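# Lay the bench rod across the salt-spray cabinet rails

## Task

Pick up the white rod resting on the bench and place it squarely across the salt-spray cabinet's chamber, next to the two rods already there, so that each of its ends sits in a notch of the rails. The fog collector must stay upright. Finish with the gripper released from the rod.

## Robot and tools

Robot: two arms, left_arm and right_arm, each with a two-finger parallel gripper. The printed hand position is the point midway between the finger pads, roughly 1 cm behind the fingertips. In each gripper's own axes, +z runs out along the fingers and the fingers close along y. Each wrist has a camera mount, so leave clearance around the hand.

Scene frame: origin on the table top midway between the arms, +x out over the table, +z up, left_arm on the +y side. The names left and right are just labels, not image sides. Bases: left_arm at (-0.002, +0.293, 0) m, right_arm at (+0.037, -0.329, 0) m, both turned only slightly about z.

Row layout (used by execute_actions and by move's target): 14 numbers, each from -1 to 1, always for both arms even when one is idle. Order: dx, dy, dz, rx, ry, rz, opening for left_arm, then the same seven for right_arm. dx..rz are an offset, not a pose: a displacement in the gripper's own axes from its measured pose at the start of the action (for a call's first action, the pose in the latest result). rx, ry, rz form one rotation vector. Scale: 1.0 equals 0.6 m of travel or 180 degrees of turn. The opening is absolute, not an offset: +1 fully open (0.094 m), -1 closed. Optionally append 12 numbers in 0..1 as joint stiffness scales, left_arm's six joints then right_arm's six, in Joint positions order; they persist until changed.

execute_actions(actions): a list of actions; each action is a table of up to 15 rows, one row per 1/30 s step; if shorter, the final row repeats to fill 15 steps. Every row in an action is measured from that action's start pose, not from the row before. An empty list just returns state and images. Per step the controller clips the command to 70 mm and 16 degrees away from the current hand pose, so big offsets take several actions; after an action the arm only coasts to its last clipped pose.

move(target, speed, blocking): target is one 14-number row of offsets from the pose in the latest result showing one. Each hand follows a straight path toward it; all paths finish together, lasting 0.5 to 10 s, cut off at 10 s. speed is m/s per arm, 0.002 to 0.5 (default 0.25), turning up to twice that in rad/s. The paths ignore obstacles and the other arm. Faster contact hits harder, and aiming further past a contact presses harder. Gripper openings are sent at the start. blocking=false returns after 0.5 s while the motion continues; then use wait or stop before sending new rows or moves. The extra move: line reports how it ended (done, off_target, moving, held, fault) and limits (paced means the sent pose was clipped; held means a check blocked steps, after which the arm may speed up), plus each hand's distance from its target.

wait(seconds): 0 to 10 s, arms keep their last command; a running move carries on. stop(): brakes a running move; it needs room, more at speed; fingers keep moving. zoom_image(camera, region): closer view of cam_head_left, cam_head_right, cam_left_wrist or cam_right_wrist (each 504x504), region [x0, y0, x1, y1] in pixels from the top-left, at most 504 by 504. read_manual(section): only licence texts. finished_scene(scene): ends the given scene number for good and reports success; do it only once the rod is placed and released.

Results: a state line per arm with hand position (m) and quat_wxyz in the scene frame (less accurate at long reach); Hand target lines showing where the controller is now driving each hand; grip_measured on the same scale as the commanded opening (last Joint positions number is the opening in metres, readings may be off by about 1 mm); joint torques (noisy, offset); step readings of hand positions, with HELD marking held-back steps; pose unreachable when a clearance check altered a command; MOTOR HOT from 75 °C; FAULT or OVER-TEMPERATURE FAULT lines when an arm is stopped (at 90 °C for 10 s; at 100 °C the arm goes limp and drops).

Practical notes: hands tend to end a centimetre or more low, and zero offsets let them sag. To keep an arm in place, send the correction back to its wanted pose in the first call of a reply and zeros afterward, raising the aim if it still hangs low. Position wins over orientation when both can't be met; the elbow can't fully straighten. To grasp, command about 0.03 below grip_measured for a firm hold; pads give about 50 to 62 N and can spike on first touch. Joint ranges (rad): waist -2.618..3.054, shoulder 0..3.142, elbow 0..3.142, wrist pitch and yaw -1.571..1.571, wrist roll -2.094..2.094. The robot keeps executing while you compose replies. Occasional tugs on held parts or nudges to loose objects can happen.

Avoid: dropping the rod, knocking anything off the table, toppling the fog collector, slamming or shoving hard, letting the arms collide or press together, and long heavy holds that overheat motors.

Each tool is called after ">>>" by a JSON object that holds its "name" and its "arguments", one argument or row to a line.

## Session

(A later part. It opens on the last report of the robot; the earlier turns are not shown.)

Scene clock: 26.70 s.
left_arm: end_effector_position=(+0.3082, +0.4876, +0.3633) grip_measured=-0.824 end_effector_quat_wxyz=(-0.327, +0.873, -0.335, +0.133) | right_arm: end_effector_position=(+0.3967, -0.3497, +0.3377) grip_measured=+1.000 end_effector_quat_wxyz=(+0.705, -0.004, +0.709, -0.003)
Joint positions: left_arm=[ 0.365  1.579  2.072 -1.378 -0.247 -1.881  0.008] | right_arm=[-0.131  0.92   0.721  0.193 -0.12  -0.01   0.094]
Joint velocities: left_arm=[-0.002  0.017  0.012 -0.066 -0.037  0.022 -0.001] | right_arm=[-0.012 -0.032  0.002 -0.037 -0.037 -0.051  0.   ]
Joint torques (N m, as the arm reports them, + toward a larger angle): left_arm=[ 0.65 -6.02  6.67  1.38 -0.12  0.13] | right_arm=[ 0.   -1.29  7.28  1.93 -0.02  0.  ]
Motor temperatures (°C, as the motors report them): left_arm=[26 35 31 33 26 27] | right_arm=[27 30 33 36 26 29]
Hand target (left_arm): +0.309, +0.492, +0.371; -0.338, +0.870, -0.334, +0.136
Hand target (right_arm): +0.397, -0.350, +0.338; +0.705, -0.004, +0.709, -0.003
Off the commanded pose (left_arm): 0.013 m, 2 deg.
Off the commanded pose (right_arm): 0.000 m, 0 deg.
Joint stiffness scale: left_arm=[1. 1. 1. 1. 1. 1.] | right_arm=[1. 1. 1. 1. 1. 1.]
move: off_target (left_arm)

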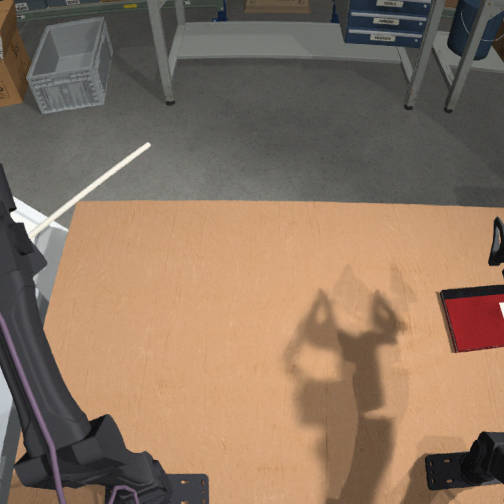

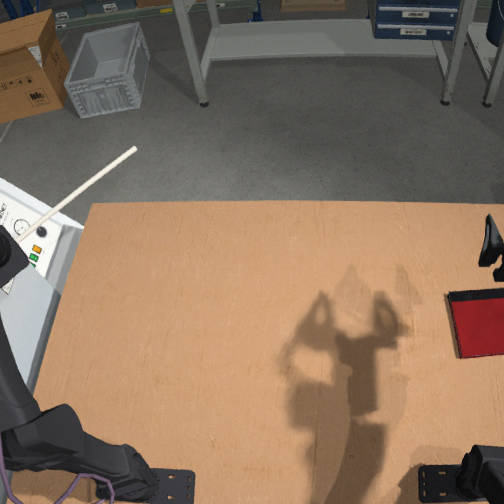

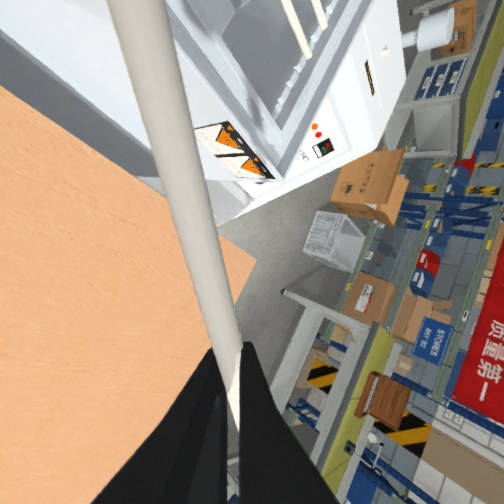

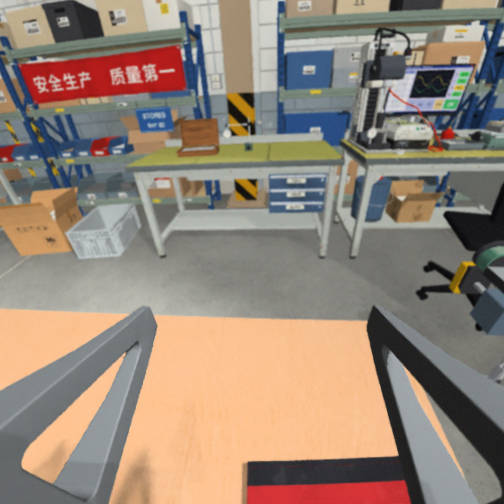

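>>> {"name": "move", "arguments": {
  "target": [-0.449,0.001,-0.035,0.003,-0.1547,-0.1755,-0.86,-0.17,0.917,-0.245,-0.5,0,0,1],
  "speed": 0.18
}}

Scene clock: 32.53 s.
left_arm: end_effector_position=(+0.1023, +0.6518, +0.3699) grip_measured=-0.824 end_effector_quat_wxyz=(-0.348, +0.937, +0.001, +0.014) | right_arm: end_effector_position=(+0.2458, +0.2053, +0.4264) grip_measured=+1.000 end_effector_quat_wxyz=(+0.500, -0.505, +0.506, +0.489)
Joint positions: left_arm=[ 1.104  1.644  2.185 -1.433 -0.229 -1.885  0.008] | right_arm=[ 1.032  1.866  1.87  -0.029 -0.514 -0.022  0.094]
Joint velocities: left_arm=[ 0.002 -0.002  0.002 -0.081 -0.037 -0.139  0.   ] | right_arm=[-0.002 -0.007  0.002 -0.051 -0.007 -0.007  0.   ]
Joint torques (N m, as the arm reports them, + toward a larger angle): left_arm=[ 0.76 -6.42  6.55  1.23 -0.12  0.1 ] | right_arm=[ 0.41 -9.36  8.79  1.63 -0.12 -0.05]
Motor temperatures (°C, as the motors report them): left_arm=[26 35 32 33 26 27] | right_arm=[27 30 34 36 26 29]
Hand target (left_arm): +0.098, +0.654, +0.374; -0.352, +0.936, +0.002, +0.009
Hand target (right_arm): +0.242, +0.206, +0.427; +0.493, -0.511, +0.506, +0.490
Off the commanded pose (left_arm): 0.009 m, 1 deg.
Off the commanded pose (right_arm): 0.011 m, 1 deg.
Joint stiffness scale: left_arm=[1. 1. 1. 1. 1. 1.] | right_arm=[1. 1. 1. 1. 1. 1.]
move: off_target (right_arm)

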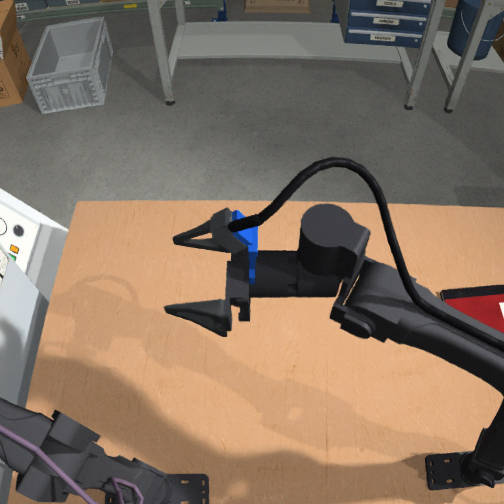

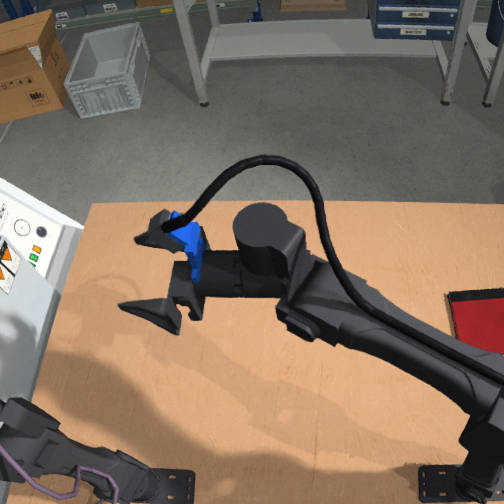

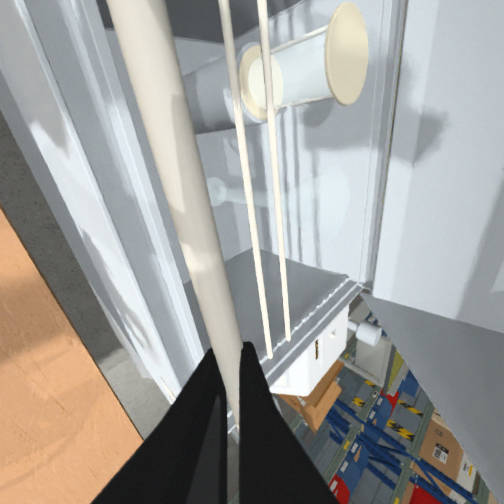

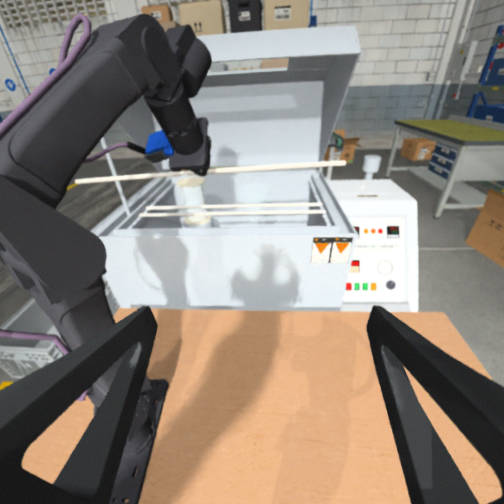

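>>> {"name": "zoom_image", "arguments": {
  "camera": "cam_right_wrist",
  "region": [50, 120, 400, 260]
}}

Region (50, 120, 400, 260) of cam_right_wrist's 504x504 image, scaled by 1.440, with more detail than that image has; it fills the top 202 rows of this view, and the rest is white.

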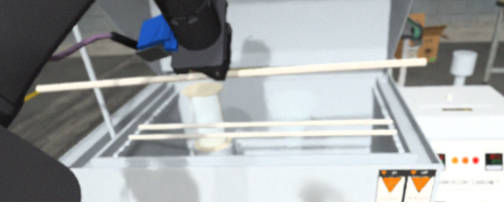

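>>> {"name": "move", "arguments": {
  "target": [0.03,0.038,0.11,-0.055,-0.0105,0.009,-0.86,-0.03,-0.325,-0.2,0,0,0,1],
  "speed": 0.1
}}

>>> {"name": "zoom_image", "arguments": {
  "camera": "cam_right_wrist",
  "region": [0, 100, 350, 280]
}}

Scene clock: 37.50 s.
left_arm: end_effector_position=(+0.1190, +0.6808, +0.3151) grip_measured=-0.824 end_effector_quat_wxyz=(-0.280, +0.960, -0.002, +0.001) | right_arm: end_effector_position=(+0.4425, +0.0828, +0.4525) grip_measured=+1.000 end_effector_quat_wxyz=(+0.509, -0.498, +0.502, +0.491)
Joint positions: left_arm=[ 1.104  1.79   2.185 -1.434 -0.205 -1.904  0.008] | right_arm=[ 0.513  2.178  2.42  -0.241 -1.023 -0.012  0.094]
Joint velocities: left_arm=[ 0.012 -0.012 -0.027  0.022 -0.007  0.051 -0.002] | right_arm=[-0.017  0.002  0.002 -0.125  0.007 -0.081  0.   ]
Joint torques (N m, as the arm reports them, + toward a larger angle): left_arm=[-0.92 -8.8   4.2   1.   -0.11 -0.01] | right_arm=[ -0.07 -10.9    7.98   1.37  -0.09  -0.04]
Motor temperatures (°C, as the motors report them): left_arm=[26 35 32 34 26 27] | right_arm=[27 32 34 36 26 29]
Hand target (left_arm): +0.122, +0.678, +0.306; -0.265, +0.964, -0.008, -0.005
Hand target (right_arm): +0.442, +0.083, +0.449; +0.500, -0.499, +0.506, +0.494
Off the commanded pose (left_arm): 0.011 m, 2 deg.
Off the commanded pose (right_arm): 0.005 m, 1 deg.
Joint stiffness scale: left_arm=[1. 1. 1. 1. 1. 1.] | right_arm=[1. 1. 1. 1. 1. 1.]
move: off_target (left_arm)

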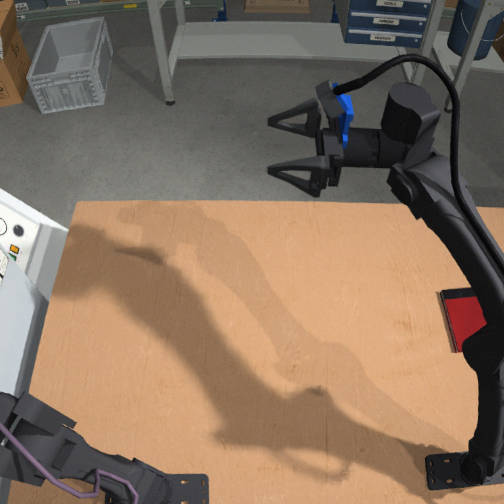

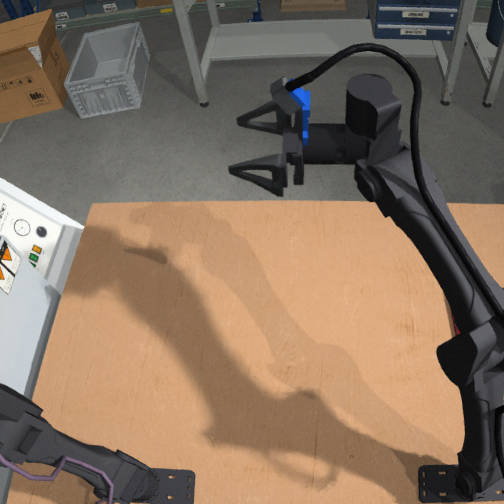

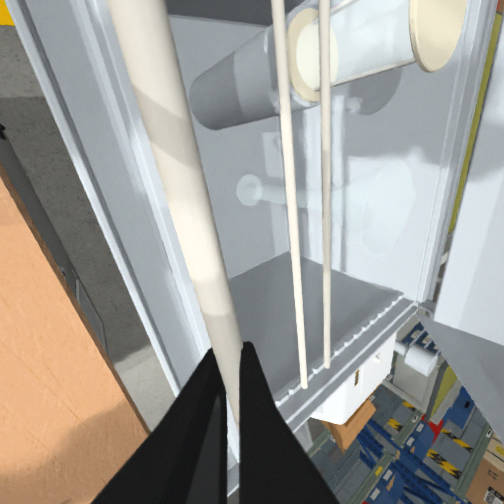

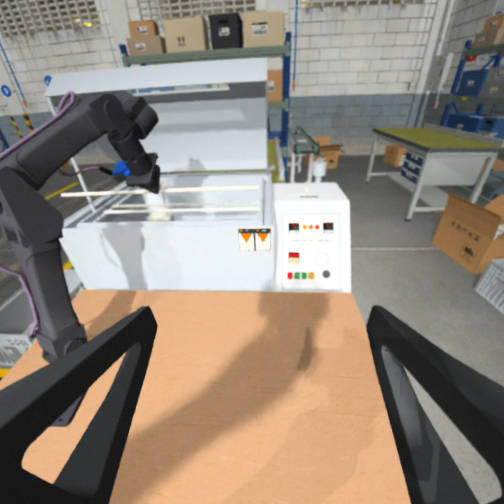

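Region (0, 100, 350, 280) of cam_right_wrist's 504x504 image, scaled by 1.440, with more detail than that image has; it fills the top 259 rows of this view, and the rest is white.

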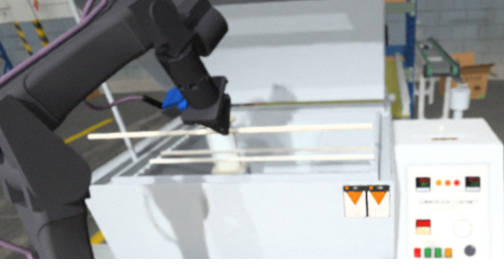

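>>> {"name": "zoom_image", "arguments": {
  "camera": "cam_right_wrist",
  "region": [210, 170, 300, 240]
}}

Region (210, 170, 300, 240) of cam_right_wrist's 504x504 image, scaled by 5.600, with more detail than that image has.

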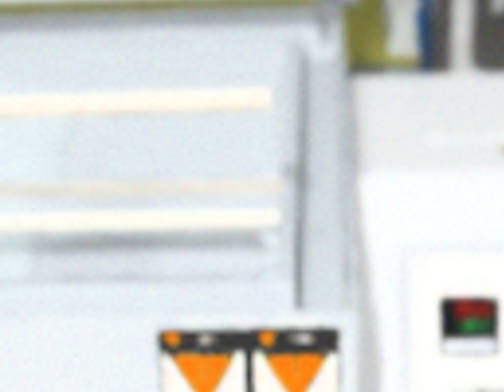

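>>> {"name": "move", "arguments": {
  "target": [0.005,0.026,0.10,-0.04,-0.006,0.004,-0.86,0,0.04,0,0,0,0,1],
  "speed": 0.04
}}

>>> {"name": "zoom_image", "arguments": {
  "camera": "cam_right_wrist",
  "region": [200, 160, 320, 250]
}}

Scene clock: 40.40 s.
left_arm: end_effector_position=(+0.1257, +0.6959, +0.2626) grip_measured=-0.824 end_effector_quat_wxyz=(-0.221, +0.975, -0.005, -0.004) | right_arm: end_effector_position=(+0.4247, +0.0839, +0.4423) grip_measured=+1.000 end_effector_quat_wxyz=(+0.499, -0.496, +0.511, +0.494)
Joint positions: left_arm=[ 1.119  1.873  2.115 -1.395 -0.165 -1.904  0.008] | right_arm=[ 0.535  2.072  2.225 -0.178 -1.005 -0.012  0.094]
Joint velocities: left_arm=[ 0.032 -0.002  0.002  0.022  0.037 -0.051  0.001] | right_arm=[ 0.007 -0.012 -0.022  0.037 -0.022 -0.037  0.   ]
Joint torques (N m, as the arm reports them, + toward a larger angle): left_arm=[  0.89 -10.19   4.54   1.08  -0.08   0.11] | right_arm=[  0.61 -12.62   5.56   1.74   0.06   0.  ]
Motor temperatures (°C, as the motors report them): left_arm=[26 35 31 34 26 27] | right_arm=[27 33 34 36 26 29]
Hand target (left_arm): +0.122, +0.700, +0.257; -0.218, +0.976, -0.005, -0.009
Hand target (right_arm): +0.418, +0.083, +0.452; +0.508, -0.498, +0.502, +0.491
Off the commanded pose (left_arm): 0.008 m, 1 deg.
Off the commanded pose (right_arm): 0.012 m, 2 deg.
Joint stiffness scale: left_arm=[1. 1. 1. 1. 1. 1.] | right_arm=[1. 1. 1. 1. 1. 1.]
move: off_target (right_arm)

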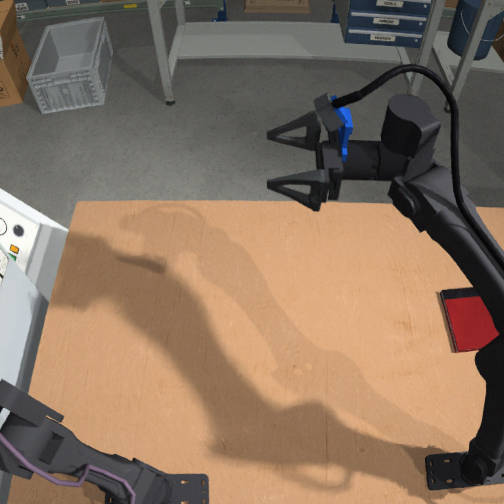

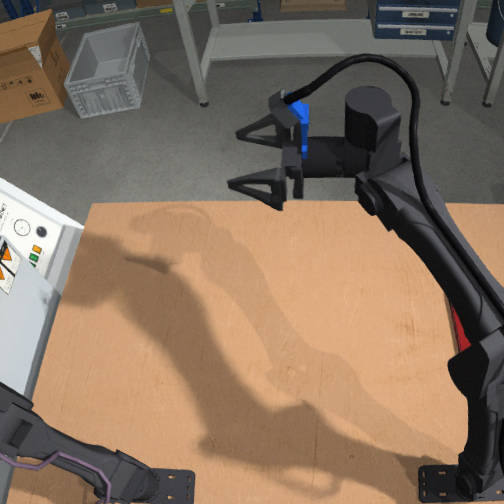

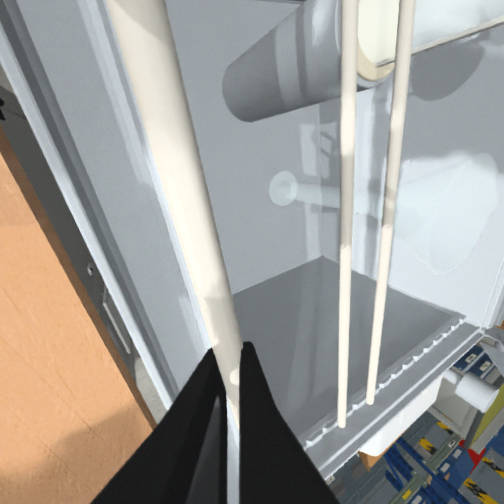

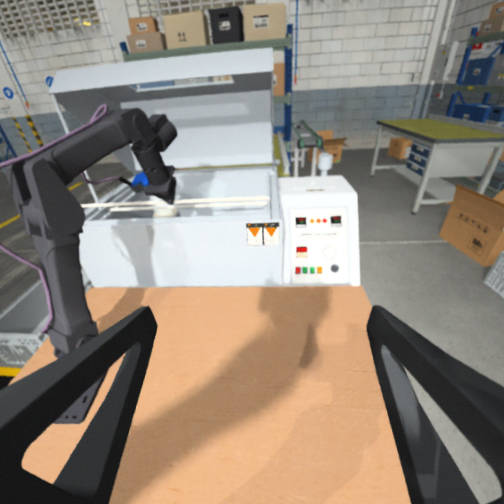

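Region (200, 160, 320, 250) of cam_right_wrist's 504x504 image, scaled by 4.200, with more detail than that image has; it fills the top 378 rows of this view, and the rest is white.

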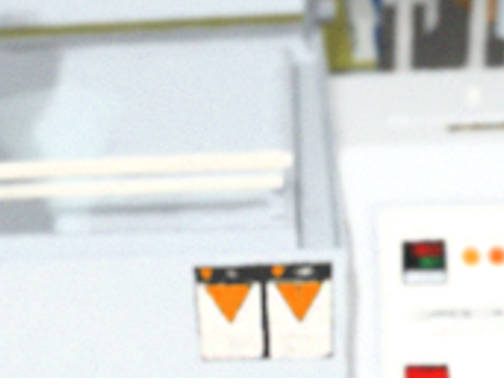

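>>> {"name": "move", "arguments": {
  "target": [-0.015,-0.091,0.075,0,0,0,-0.86,-0.015,0.01,0,0,0,0,1],
  "speed": 0.04
}}

>>> {"name": "zoom_image", "arguments": {
  "camera": "cam_right_wrist",
  "region": [200, 160, 320, 250]
}}

Scene clock: 44.03 s.
left_arm: end_effector_position=(+0.1214, +0.7644, +0.2438) grip_measured=-0.824 end_effector_quat_wxyz=(-0.222, +0.975, -0.005, +0.000) | right_arm: end_effector_position=(+0.4248, +0.0839, +0.4422) grip_measured=+1.000 end_effector_quat_wxyz=(+0.499, -0.496, +0.511, +0.494)
Joint positions: left_arm=[ 1.193  2.167  2.473 -1.446 -0.128 -1.838  0.008] | right_arm=[ 0.535  2.072  2.225 -0.178 -1.004 -0.012  0.094]
Joint velocities: left_arm=[-0.017 -0.007  0.022  0.007  0.095 -0.022 -0.   ] | right_arm=[-0.012 -0.017 -0.012  0.11  -0.037  0.022  0.   ]
Joint torques (N m, as the arm reports them, + toward a larger angle): left_arm=[  0.81 -12.89   7.17   0.84  -0.08   0.12] | right_arm=[  0.68 -11.73   8.41   1.39   0.03   0.03]
Motor temperatures (°C, as the motors report them): left_arm=[26 35 32 34 26 27] | right_arm=[27 34 34 36 26 29]
Hand target (left_arm): +0.116, +0.765, +0.247; -0.223, +0.975, -0.005, -0.003
Hand target (right_arm): +0.419, +0.084, +0.451; +0.499, -0.496, +0.510, +0.494
Off the commanded pose (left_arm): 0.005 m, 0 deg.
Off the commanded pose (right_arm): 0.011 m, 0 deg.
Joint stiffness scale: left_arm=[1. 1. 1. 1. 1. 1.] | right_arm=[1. 1. 1. 1. 1. 1.]
move: off_target (right_arm)

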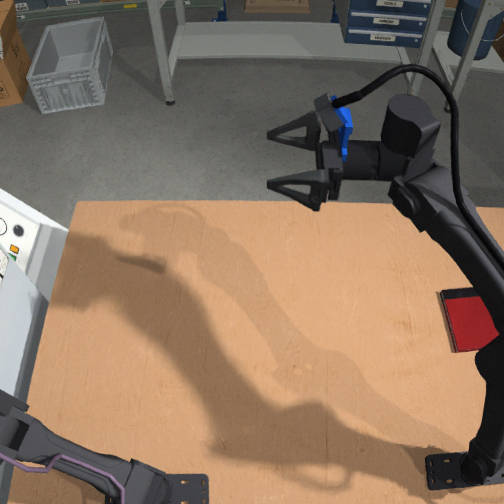

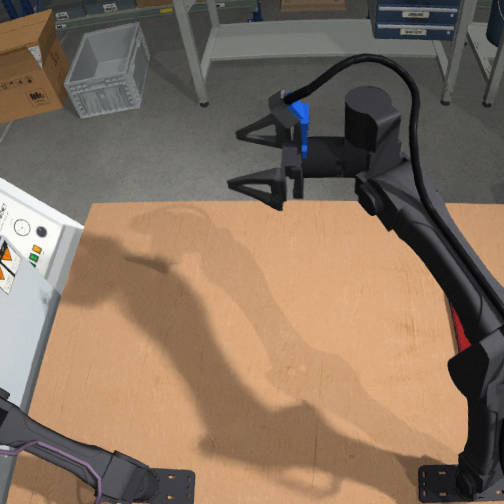

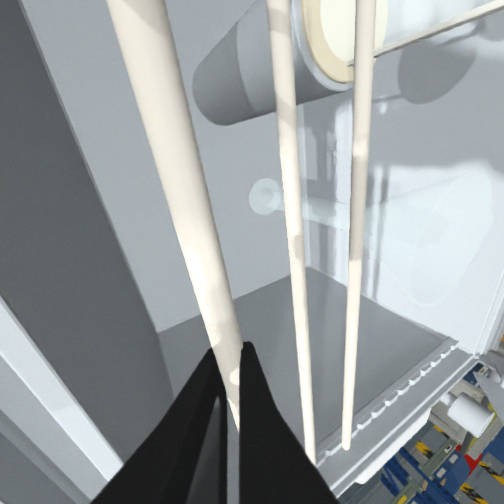

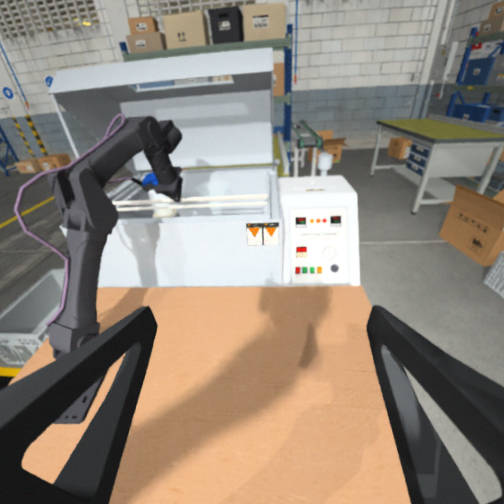

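Region (200, 160, 320, 250) of cam_right_wrist's 504x504 image, scaled by 4.200, with more detail than that image has; it fills the top 378 rows of this view, and the rest is white.

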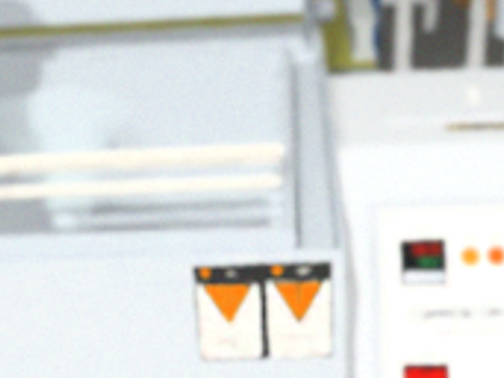

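>>> {"name": "move", "arguments": {
  "target": [-0.006,-0.008,0.05,0,0,0,-0.86,-0.015,0.01,0,0,0,0,1],
  "speed": 0.02
}}

>>> {"name": "zoom_image", "arguments": {
  "camera": "cam_right_wrist",
  "region": [90, 170, 300, 240]
}}

Scene clock: 46.80 s.
left_arm: end_effector_position=(+0.1220, +0.7767, +0.2283) grip_measured=-0.824 end_effector_quat_wxyz=(-0.227, +0.974, -0.004, +0.005) | right_arm: end_effector_position=(+0.4248, +0.0839, +0.4422) grip_measured=+1.000 end_effector_quat_wxyz=(+0.499, -0.496, +0.511, +0.494)
Joint positions: left_arm=[ 1.203  2.167  2.398 -1.358 -0.118 -1.831  0.008] | right_arm=[ 0.535  2.072  2.225 -0.178 -1.004 -0.012  0.094]
Joint velocities: left_arm=[ 0.007  0.007  0.002 -0.051  0.051  0.037  0.   ] | right_arm=[ 0.002  0.002 -0.017  0.007 -0.037 -0.037  0.   ]
Joint torques (N m, as the arm reports them, + toward a larger angle): left_arm=[  0.9  -12.87   4.48   1.12  -0.05   0.11] | right_arm=[  0.67 -11.68   8.34   1.4    0.03   0.04]
Motor temperatures (°C, as the motors report them): left_arm=[26 36 32 34 26 27] | right_arm=[27 35 34 36 26 29]
Hand target (left_arm): +0.117, +0.782, +0.219; -0.222, +0.975, -0.004, +0.000
Hand target (right_arm): +0.419, +0.084, +0.451; +0.499, -0.496, +0.510, +0.494
Off the commanded pose (left_arm): 0.011 m, 1 deg.
Off the commanded pose (right_arm): 0.011 m, 0 deg.
Joint stiffness scale: left_arm=[1. 1. 1. 1. 1. 1.] | right_arm=[1. 1. 1. 1. 1. 1.]
move: off_target (left_arm, right_arm)

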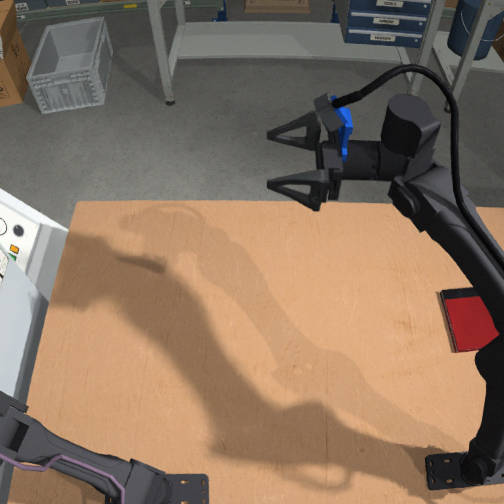

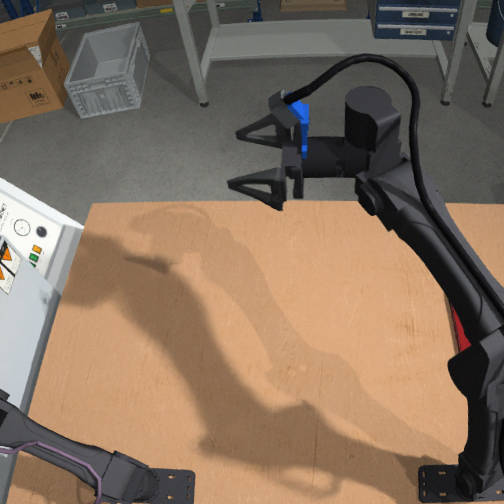

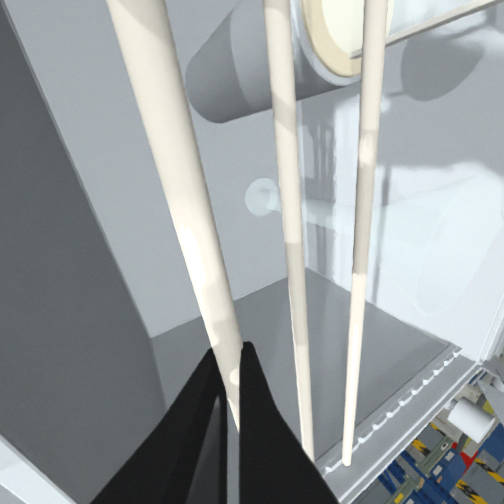

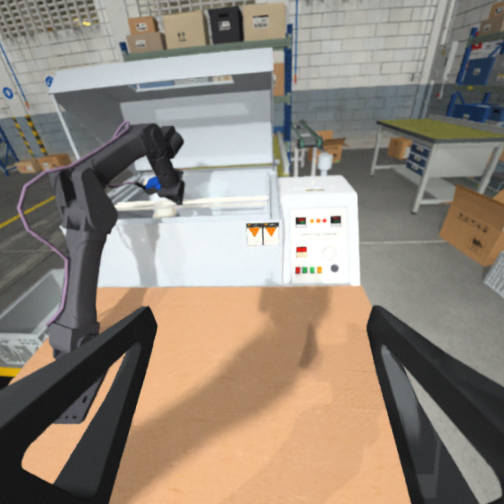

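Region (90, 170, 300, 240) of cam_right_wrist's 504x504 image, scaled by 2.400, with more detail than that image has.

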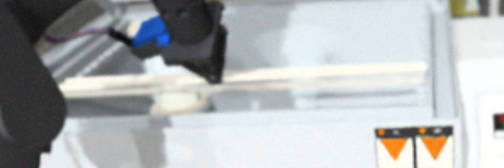

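>>> {"name": "zoom_image", "arguments": {
  "camera": "cam_left_wrist",
  "region": [80, 0, 420, 120]
}}

>>> {"name": "zoom_image", "arguments": {
  "camera": "cam_left_wrist",
  "region": [180, 300, 400, 500]
}}

Region (80, 0, 420, 120) of cam_left_wrist's 504x504 image, scaled by 1.482, with more detail than that image has; it fills the top 178 rows of this view, and the rest is white.

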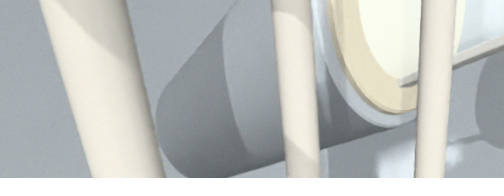

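Region (180, 300, 400, 500) of cam_left_wrist's 504x504 image, scaled by 2.291, with more detail than that image has; it fills the top 458 rows of this view, and the rest is white.

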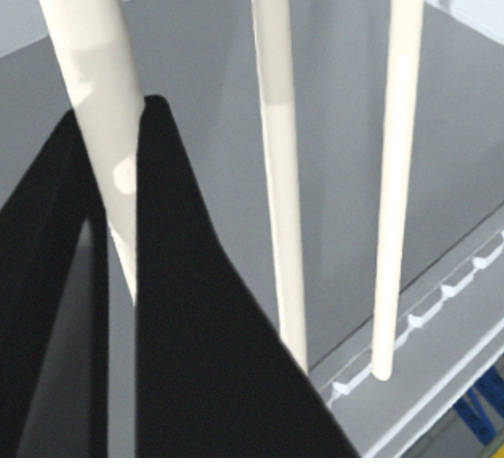

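>>> {"name": "move", "arguments": {
  "target": [-0.008,0.004,0.05,0,0,0,-0.86,-0.015,0.01,0,0,0,0,1],
  "speed": 0.015
}}

>>> {"name": "zoom_image", "arguments": {
  "camera": "cam_right_wrist",
  "region": [90, 170, 300, 240]
}}

Scene clock: 50.50 s.
left_arm: end_effector_position=(+0.1263, +0.7866, +0.1963) grip_measured=-0.824 end_effector_quat_wxyz=(-0.219, +0.976, -0.006, +0.013) | right_arm: end_effector_position=(+0.4248, +0.0839, +0.4422) grip_measured=+1.000 end_effector_quat_wxyz=(+0.499, -0.496, +0.511, +0.494)
Joint positions: left_arm=[ 1.208  2.167  2.266 -1.238 -0.096 -1.828  0.008] | right_arm=[ 0.535  2.072  2.225 -0.178 -1.004 -0.012  0.094]
Joint velocities: left_arm=[ 0.012 -0.002 -0.017 -0.007  0.007 -0.007  0.   ] | right_arm=[-0.032  0.002 -0.022 -0.037 -0.022  0.081  0.   ]
Joint torques (N m, as the arm reports them, + toward a larger angle): left_arm=[  1.   -16.14   4.59   1.07  -0.17   0.13] | right_arm=[  0.7  -11.68   8.38   1.4    0.04   0.04]
Motor temperatures (°C, as the motors report them): left_arm=[26 37 32 34 26 27] | right_arm=[27 36 34 36 26 29]
Hand target (left_arm): +0.117, +0.788, +0.200; -0.226, +0.974, -0.004, +0.005
Hand target (right_arm): +0.419, +0.084, +0.451; +0.499, -0.496, +0.510, +0.494
Off the commanded pose (left_arm): 0.010 m, 1 deg.
Off the commanded pose (right_arm): 0.011 m, 0 deg.
Joint stiffness scale: left_arm=[1. 1. 1. 1. 1. 1.] | right_arm=[1. 1. 1. 1. 1. 1.]
move: off_target (right_arm)

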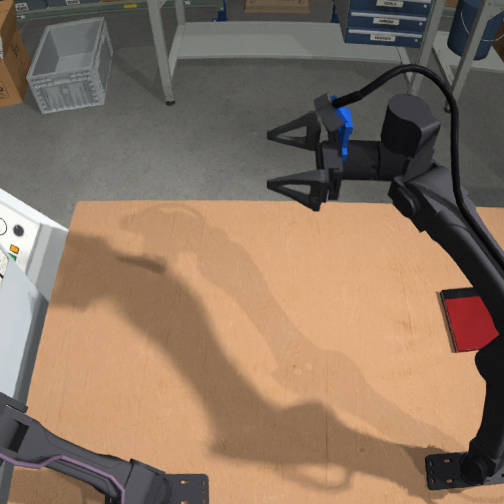

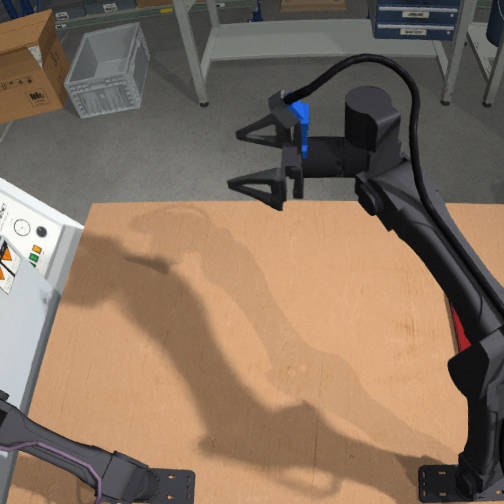

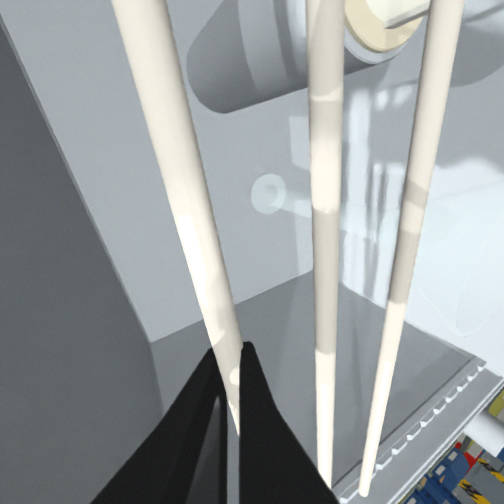

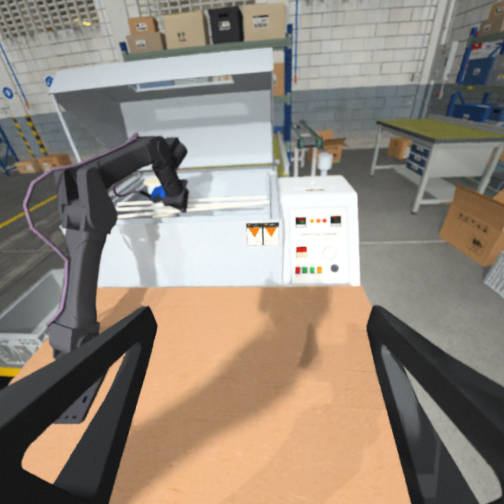

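Region (90, 170, 300, 240) of cam_right_wrist's 504x504 image, scaled by 2.400, with more detail than that image has.

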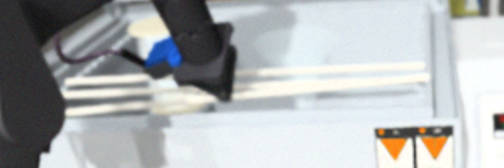

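>>> {"name": "move", "arguments": {
  "target": [-0.032,0,-0.012,0,0,0,-0.86,-0.015,0.01,0,0,0,0,1],
  "speed": 0.015
}}

>>> {"name": "zoom_image", "arguments": {
  "camera": "cam_right_wrist",
  "region": [90, 170, 300, 240]
}}

>>> {"name": "zoom_image", "arguments": {
  "camera": "cam_right_wrist",
  "region": [220, 175, 300, 235]
}}

Scene clock: 52.47 s.
left_arm: end_effector_position=(+0.1258, +0.7845, +0.1961) grip_measured=-0.824 end_effector_quat_wxyz=(-0.213, +0.976, -0.013, +0.032) | right_arm: end_effector_position=(+0.4248, +0.0839, +0.4422) grip_measured=+1.000 end_effector_quat_wxyz=(+0.499, -0.496, +0.511, +0.494)
Joint positions: left_arm=[ 1.225  2.156  2.252 -1.235 -0.047 -1.807  0.008] | right_arm=[ 0.535  2.072  2.225 -0.178 -1.004 -0.012  0.094]
Joint velocities: left_arm=[-0.017 -0.012 -0.002  0.007 -0.066 -0.022  0.001] | right_arm=[ 0.017  0.007  0.002 -0.022  0.007  0.022  0.   ]
Joint torques (N m, as the arm reports them, + toward a larger angle): left_arm=[  1.86 -16.88   4.55   0.92  -0.3    0.15] | right_arm=[  0.7  -11.7    8.36   1.39   0.05   0.04]
Motor temperatures (°C, as the motors report them): left_arm=[26 38 32 34 26 27] | right_arm=[27 36 34 36 26 29]
Hand target (left_arm): +0.108, +0.783, +0.202; -0.218, +0.976, -0.005, +0.013
Hand target (right_arm): +0.419, +0.084, +0.451; +0.499, -0.496, +0.510, +0.494
Off the commanded pose (left_arm): 0.020 m, 2 deg.
Off the commanded pose (right_arm): 0.011 m, 0 deg.
Joint stiffness scale: left_arm=[1. 1. 1. 1. 1. 1.] | right_arm=[1. 1. 1. 1. 1. 1.]
move: off_target (left_arm, right_arm)

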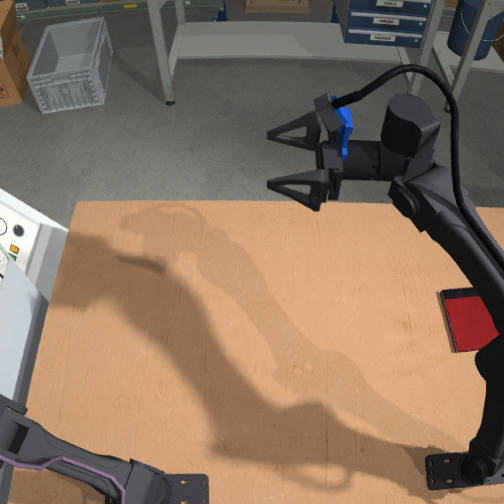

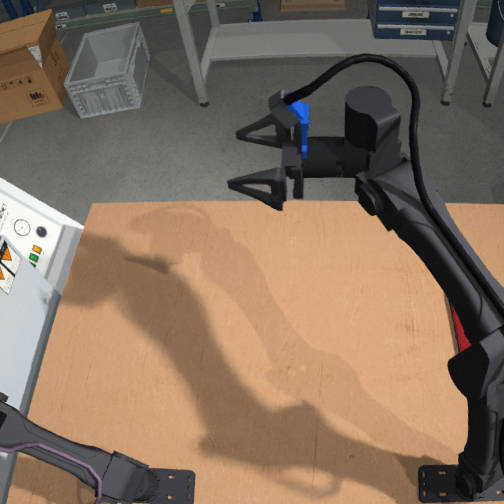

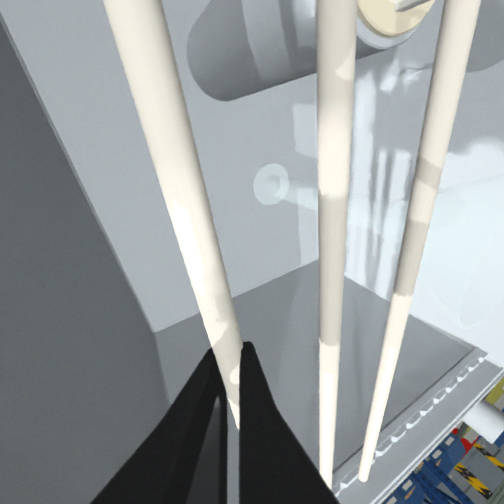

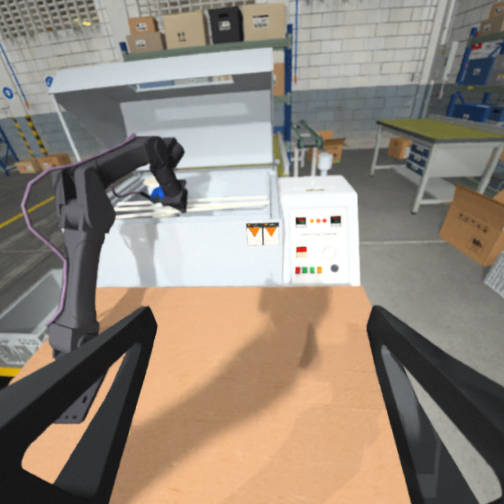

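Region (90, 170, 300, 240) of cam_right_wrist's 504x504 image, scaled by 2.400, with more detail than that image has.

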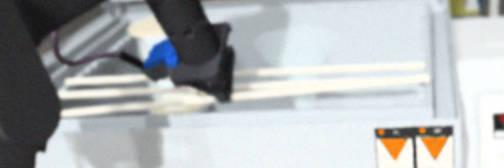

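Region (220, 175, 300, 235) of cam_right_wrist's 504x504 image, scaled by 6.300, with more detail than that image has; it fills the top 378 rows of this view, and the rest is white.

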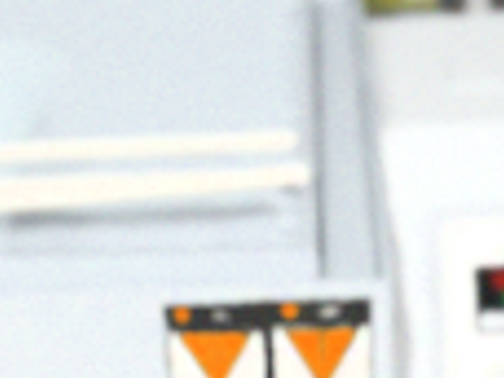

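>>> {"name": "move", "arguments": {
  "target": [0.0,-0.032,-0.07,0,-0.0255,0.002,-0.86,-0.015,0.01,0,0,0,0,1],
  "speed": 0.02
}}

>>> {"name": "zoom_image", "arguments": {
  "camera": "cam_right_wrist",
  "region": [90, 170, 300, 240]
}}

>>> {"name": "zoom_image", "arguments": {
  "camera": "cam_right_wrist",
  "region": [220, 175, 300, 235]
}}

Scene clock: 55.73 s.
left_arm: end_effector_position=(+0.1219, +0.7855, +0.2394) grip_measured=-0.824 end_effector_quat_wxyz=(-0.224, +0.975, -0.007, +0.005) | right_arm: end_effector_position=(+0.4248, +0.0839, +0.4422) grip_measured=+1.000 end_effector_quat_wxyz=(+0.499, -0.496, +0.511, +0.494)
Joint positions: left_arm=[ 1.21   2.341  2.764 -1.556 -0.112 -1.819  0.008] | right_arm=[ 0.535  2.072  2.225 -0.178 -1.004 -0.012  0.094]
Joint velocities: left_arm=[-0.012  0.002 -0.002 -0.022 -0.037  0.022  0.   ] | right_arm=[ 0.002  0.012  0.017 -0.051  0.022  0.007  0.   ]
Joint torques (N m, as the arm reports them, + toward a larger angle): left_arm=[ -0.98 -14.12   6.64   0.83  -0.24  -0.01] | right_arm=[  0.69 -11.72   8.38   1.39   0.03   0.05]
Motor temperatures (°C, as the motors report them): left_arm=[26 39 32 34 26 27] | right_arm=[27 36 34 36 26 29]
Hand target (left_arm): +0.123, +0.784, +0.242; -0.228, +0.974, -0.008, -0.004
Hand target (right_arm): +0.419, +0.084, +0.451; +0.499, -0.496, +0.510, +0.494
Off the commanded pose (left_arm): 0.003 m, 2 deg.
Off the commanded pose (right_arm): 0.011 m, 0 deg.
Joint stiffness scale: left_arm=[1. 1. 1. 1. 1. 1.] | right_arm=[1. 1. 1. 1. 1. 1.]
joint sent to its limit (left arm) — the command would take joint 4 (wrist pitch) past its lower limit, so that joint was sent only as far as its limit.
move: off_target (right_arm)

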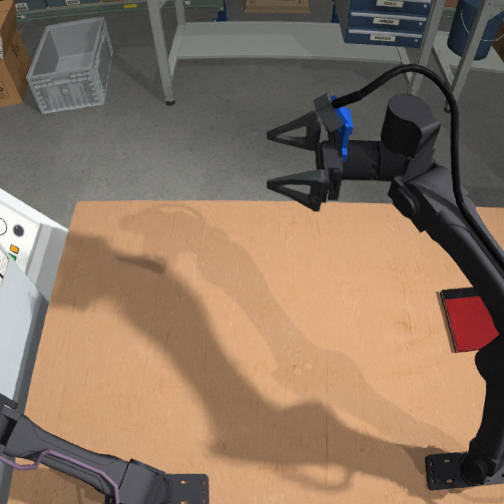

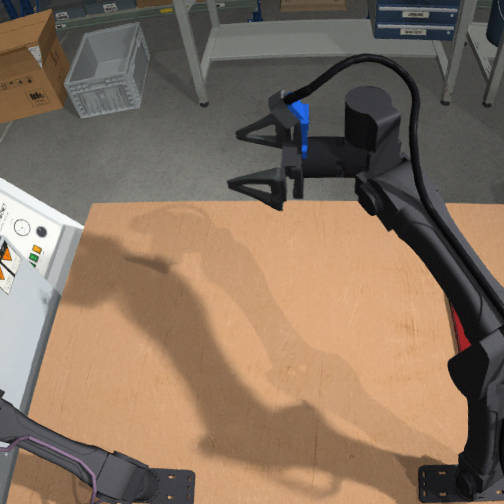

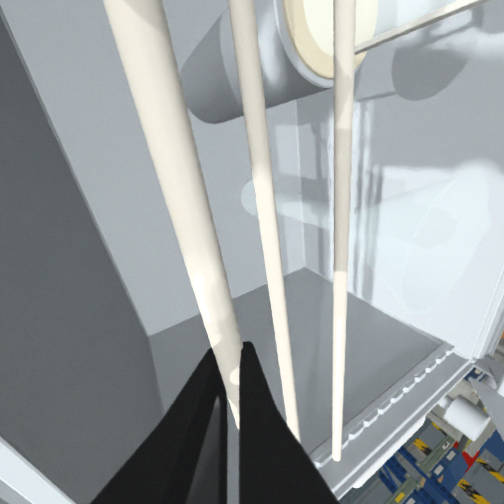

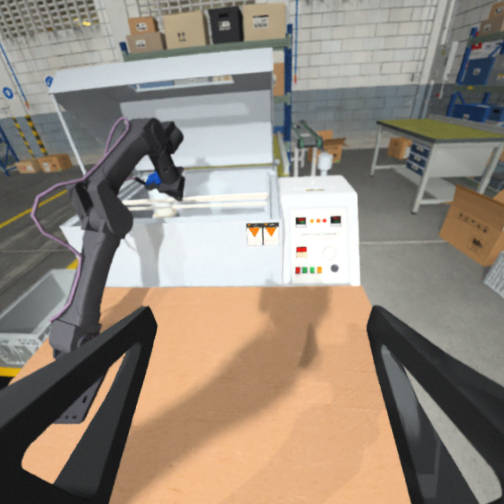

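Region (90, 170, 300, 240) of cam_right_wrist's 504x504 image, scaled by 2.400, with more detail than that image has.

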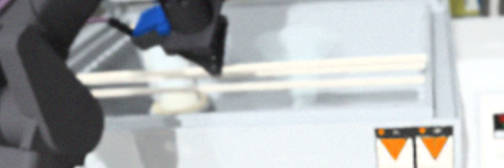

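Region (220, 175, 300, 235) of cam_right_wrist's 504x504 image, scaled by 6.300, with more detail than that image has; it fills the top 378 rows of this view, and the rest is white.

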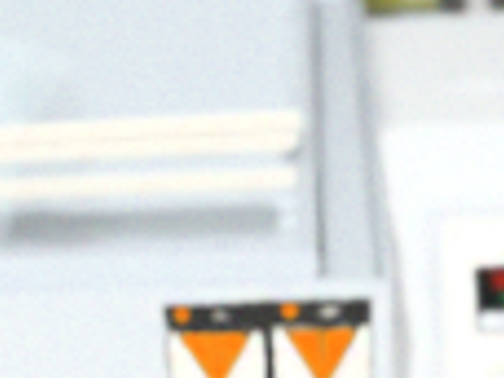

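>>> {"name": "move", "arguments": {
  "target": [-0.02,0.011,0.022,0.03,-0.012,0.006,-0.86,-0.015,0.01,0,0,0,0,1],
  "speed": 0.012
}}

>>> {"name": "zoom_image", "arguments": {
  "camera": "cam_right_wrist",
  "region": [90, 170, 300, 240]
}}

>>> {"name": "zoom_image", "arguments": {
  "camera": "cam_right_wrist",
  "region": [220, 175, 300, 235]
}}

Scene clock: 60.77 s.
left_arm: end_effector_position=(+0.1149, +0.7842, +0.2121) grip_measured=-0.824 end_effector_quat_wxyz=(-0.251, +0.968, -0.011, -0.008) | right_arm: end_effector_position=(+0.4248, +0.0839, +0.4422) grip_measured=+1.000 end_effector_quat_wxyz=(+0.499, -0.496, +0.511, +0.494)
Joint positions: left_arm=[ 1.21   2.087  2.177 -1.174 -0.148 -1.798  0.008] | right_arm=[ 0.535  2.072  2.225 -0.178 -1.004 -0.012  0.094]
Joint velocities: left_arm=[-0.002 -0.002 -0.007  0.022 -0.022 -0.022  0.001] | right_arm=[-0.012  0.002  0.002 -0.037  0.095  0.022  0.   ]
Joint torques (N m, as the arm reports them, + toward a larger angle): left_arm=[  0.13 -16.54   4.84   1.21  -0.25   0.1 ] | right_arm=[  0.72 -11.75   8.35   1.39   0.05   0.04]
Motor temperatures (°C, as the motors report them): left_arm=[26 41 32 34 26 27] | right_arm=[27 37 34 36 26 29]
Hand target (left_arm): +0.110, +0.785, +0.223; -0.268, +0.963, -0.012, -0.016
Hand target (right_arm): +0.419, +0.084, +0.451; +0.499, -0.496, +0.510, +0.494
Off the commanded pose (left_arm): 0.013 m, 2 deg.
Off the commanded pose (right_arm): 0.011 m, 0 deg.
Joint stiffness scale: left_arm=[1. 1. 1. 1. 1. 1.] | right_arm=[1. 1. 1. 1. 1. 1.]
move: off_target (left_arm, right_arm)

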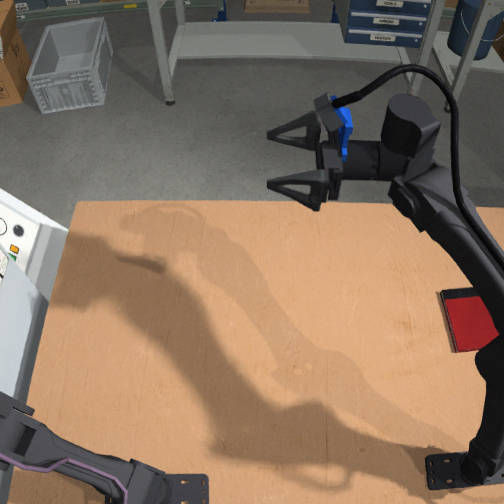

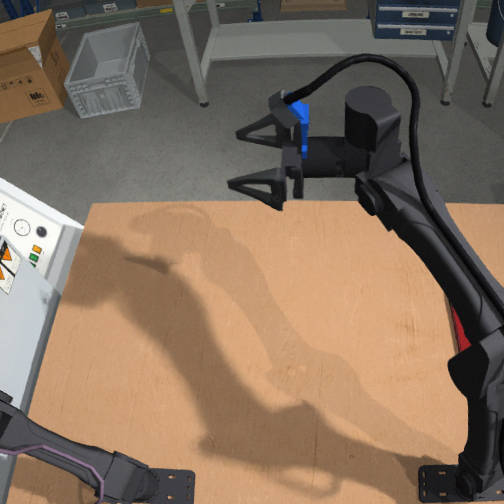

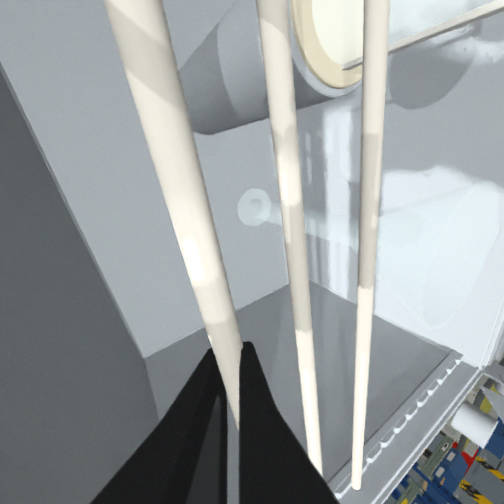

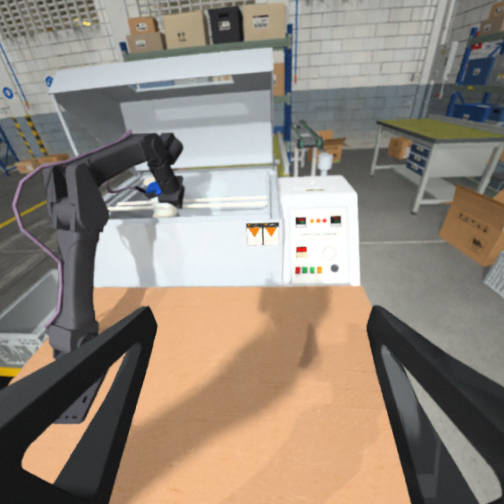

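Region (90, 170, 300, 240) of cam_right_wrist's 504x504 image, scaled by 2.400, with more detail than that image has.

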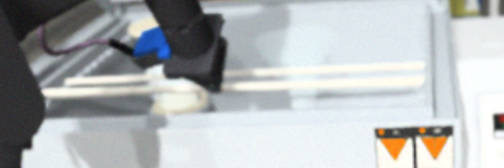

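Region (220, 175, 300, 235) of cam_right_wrist's 504x504 image, scaled by 6.300, with more detail than that image has; it fills the top 378 rows of this view, and the rest is white.

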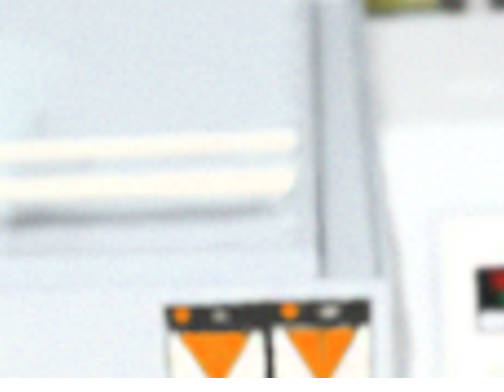

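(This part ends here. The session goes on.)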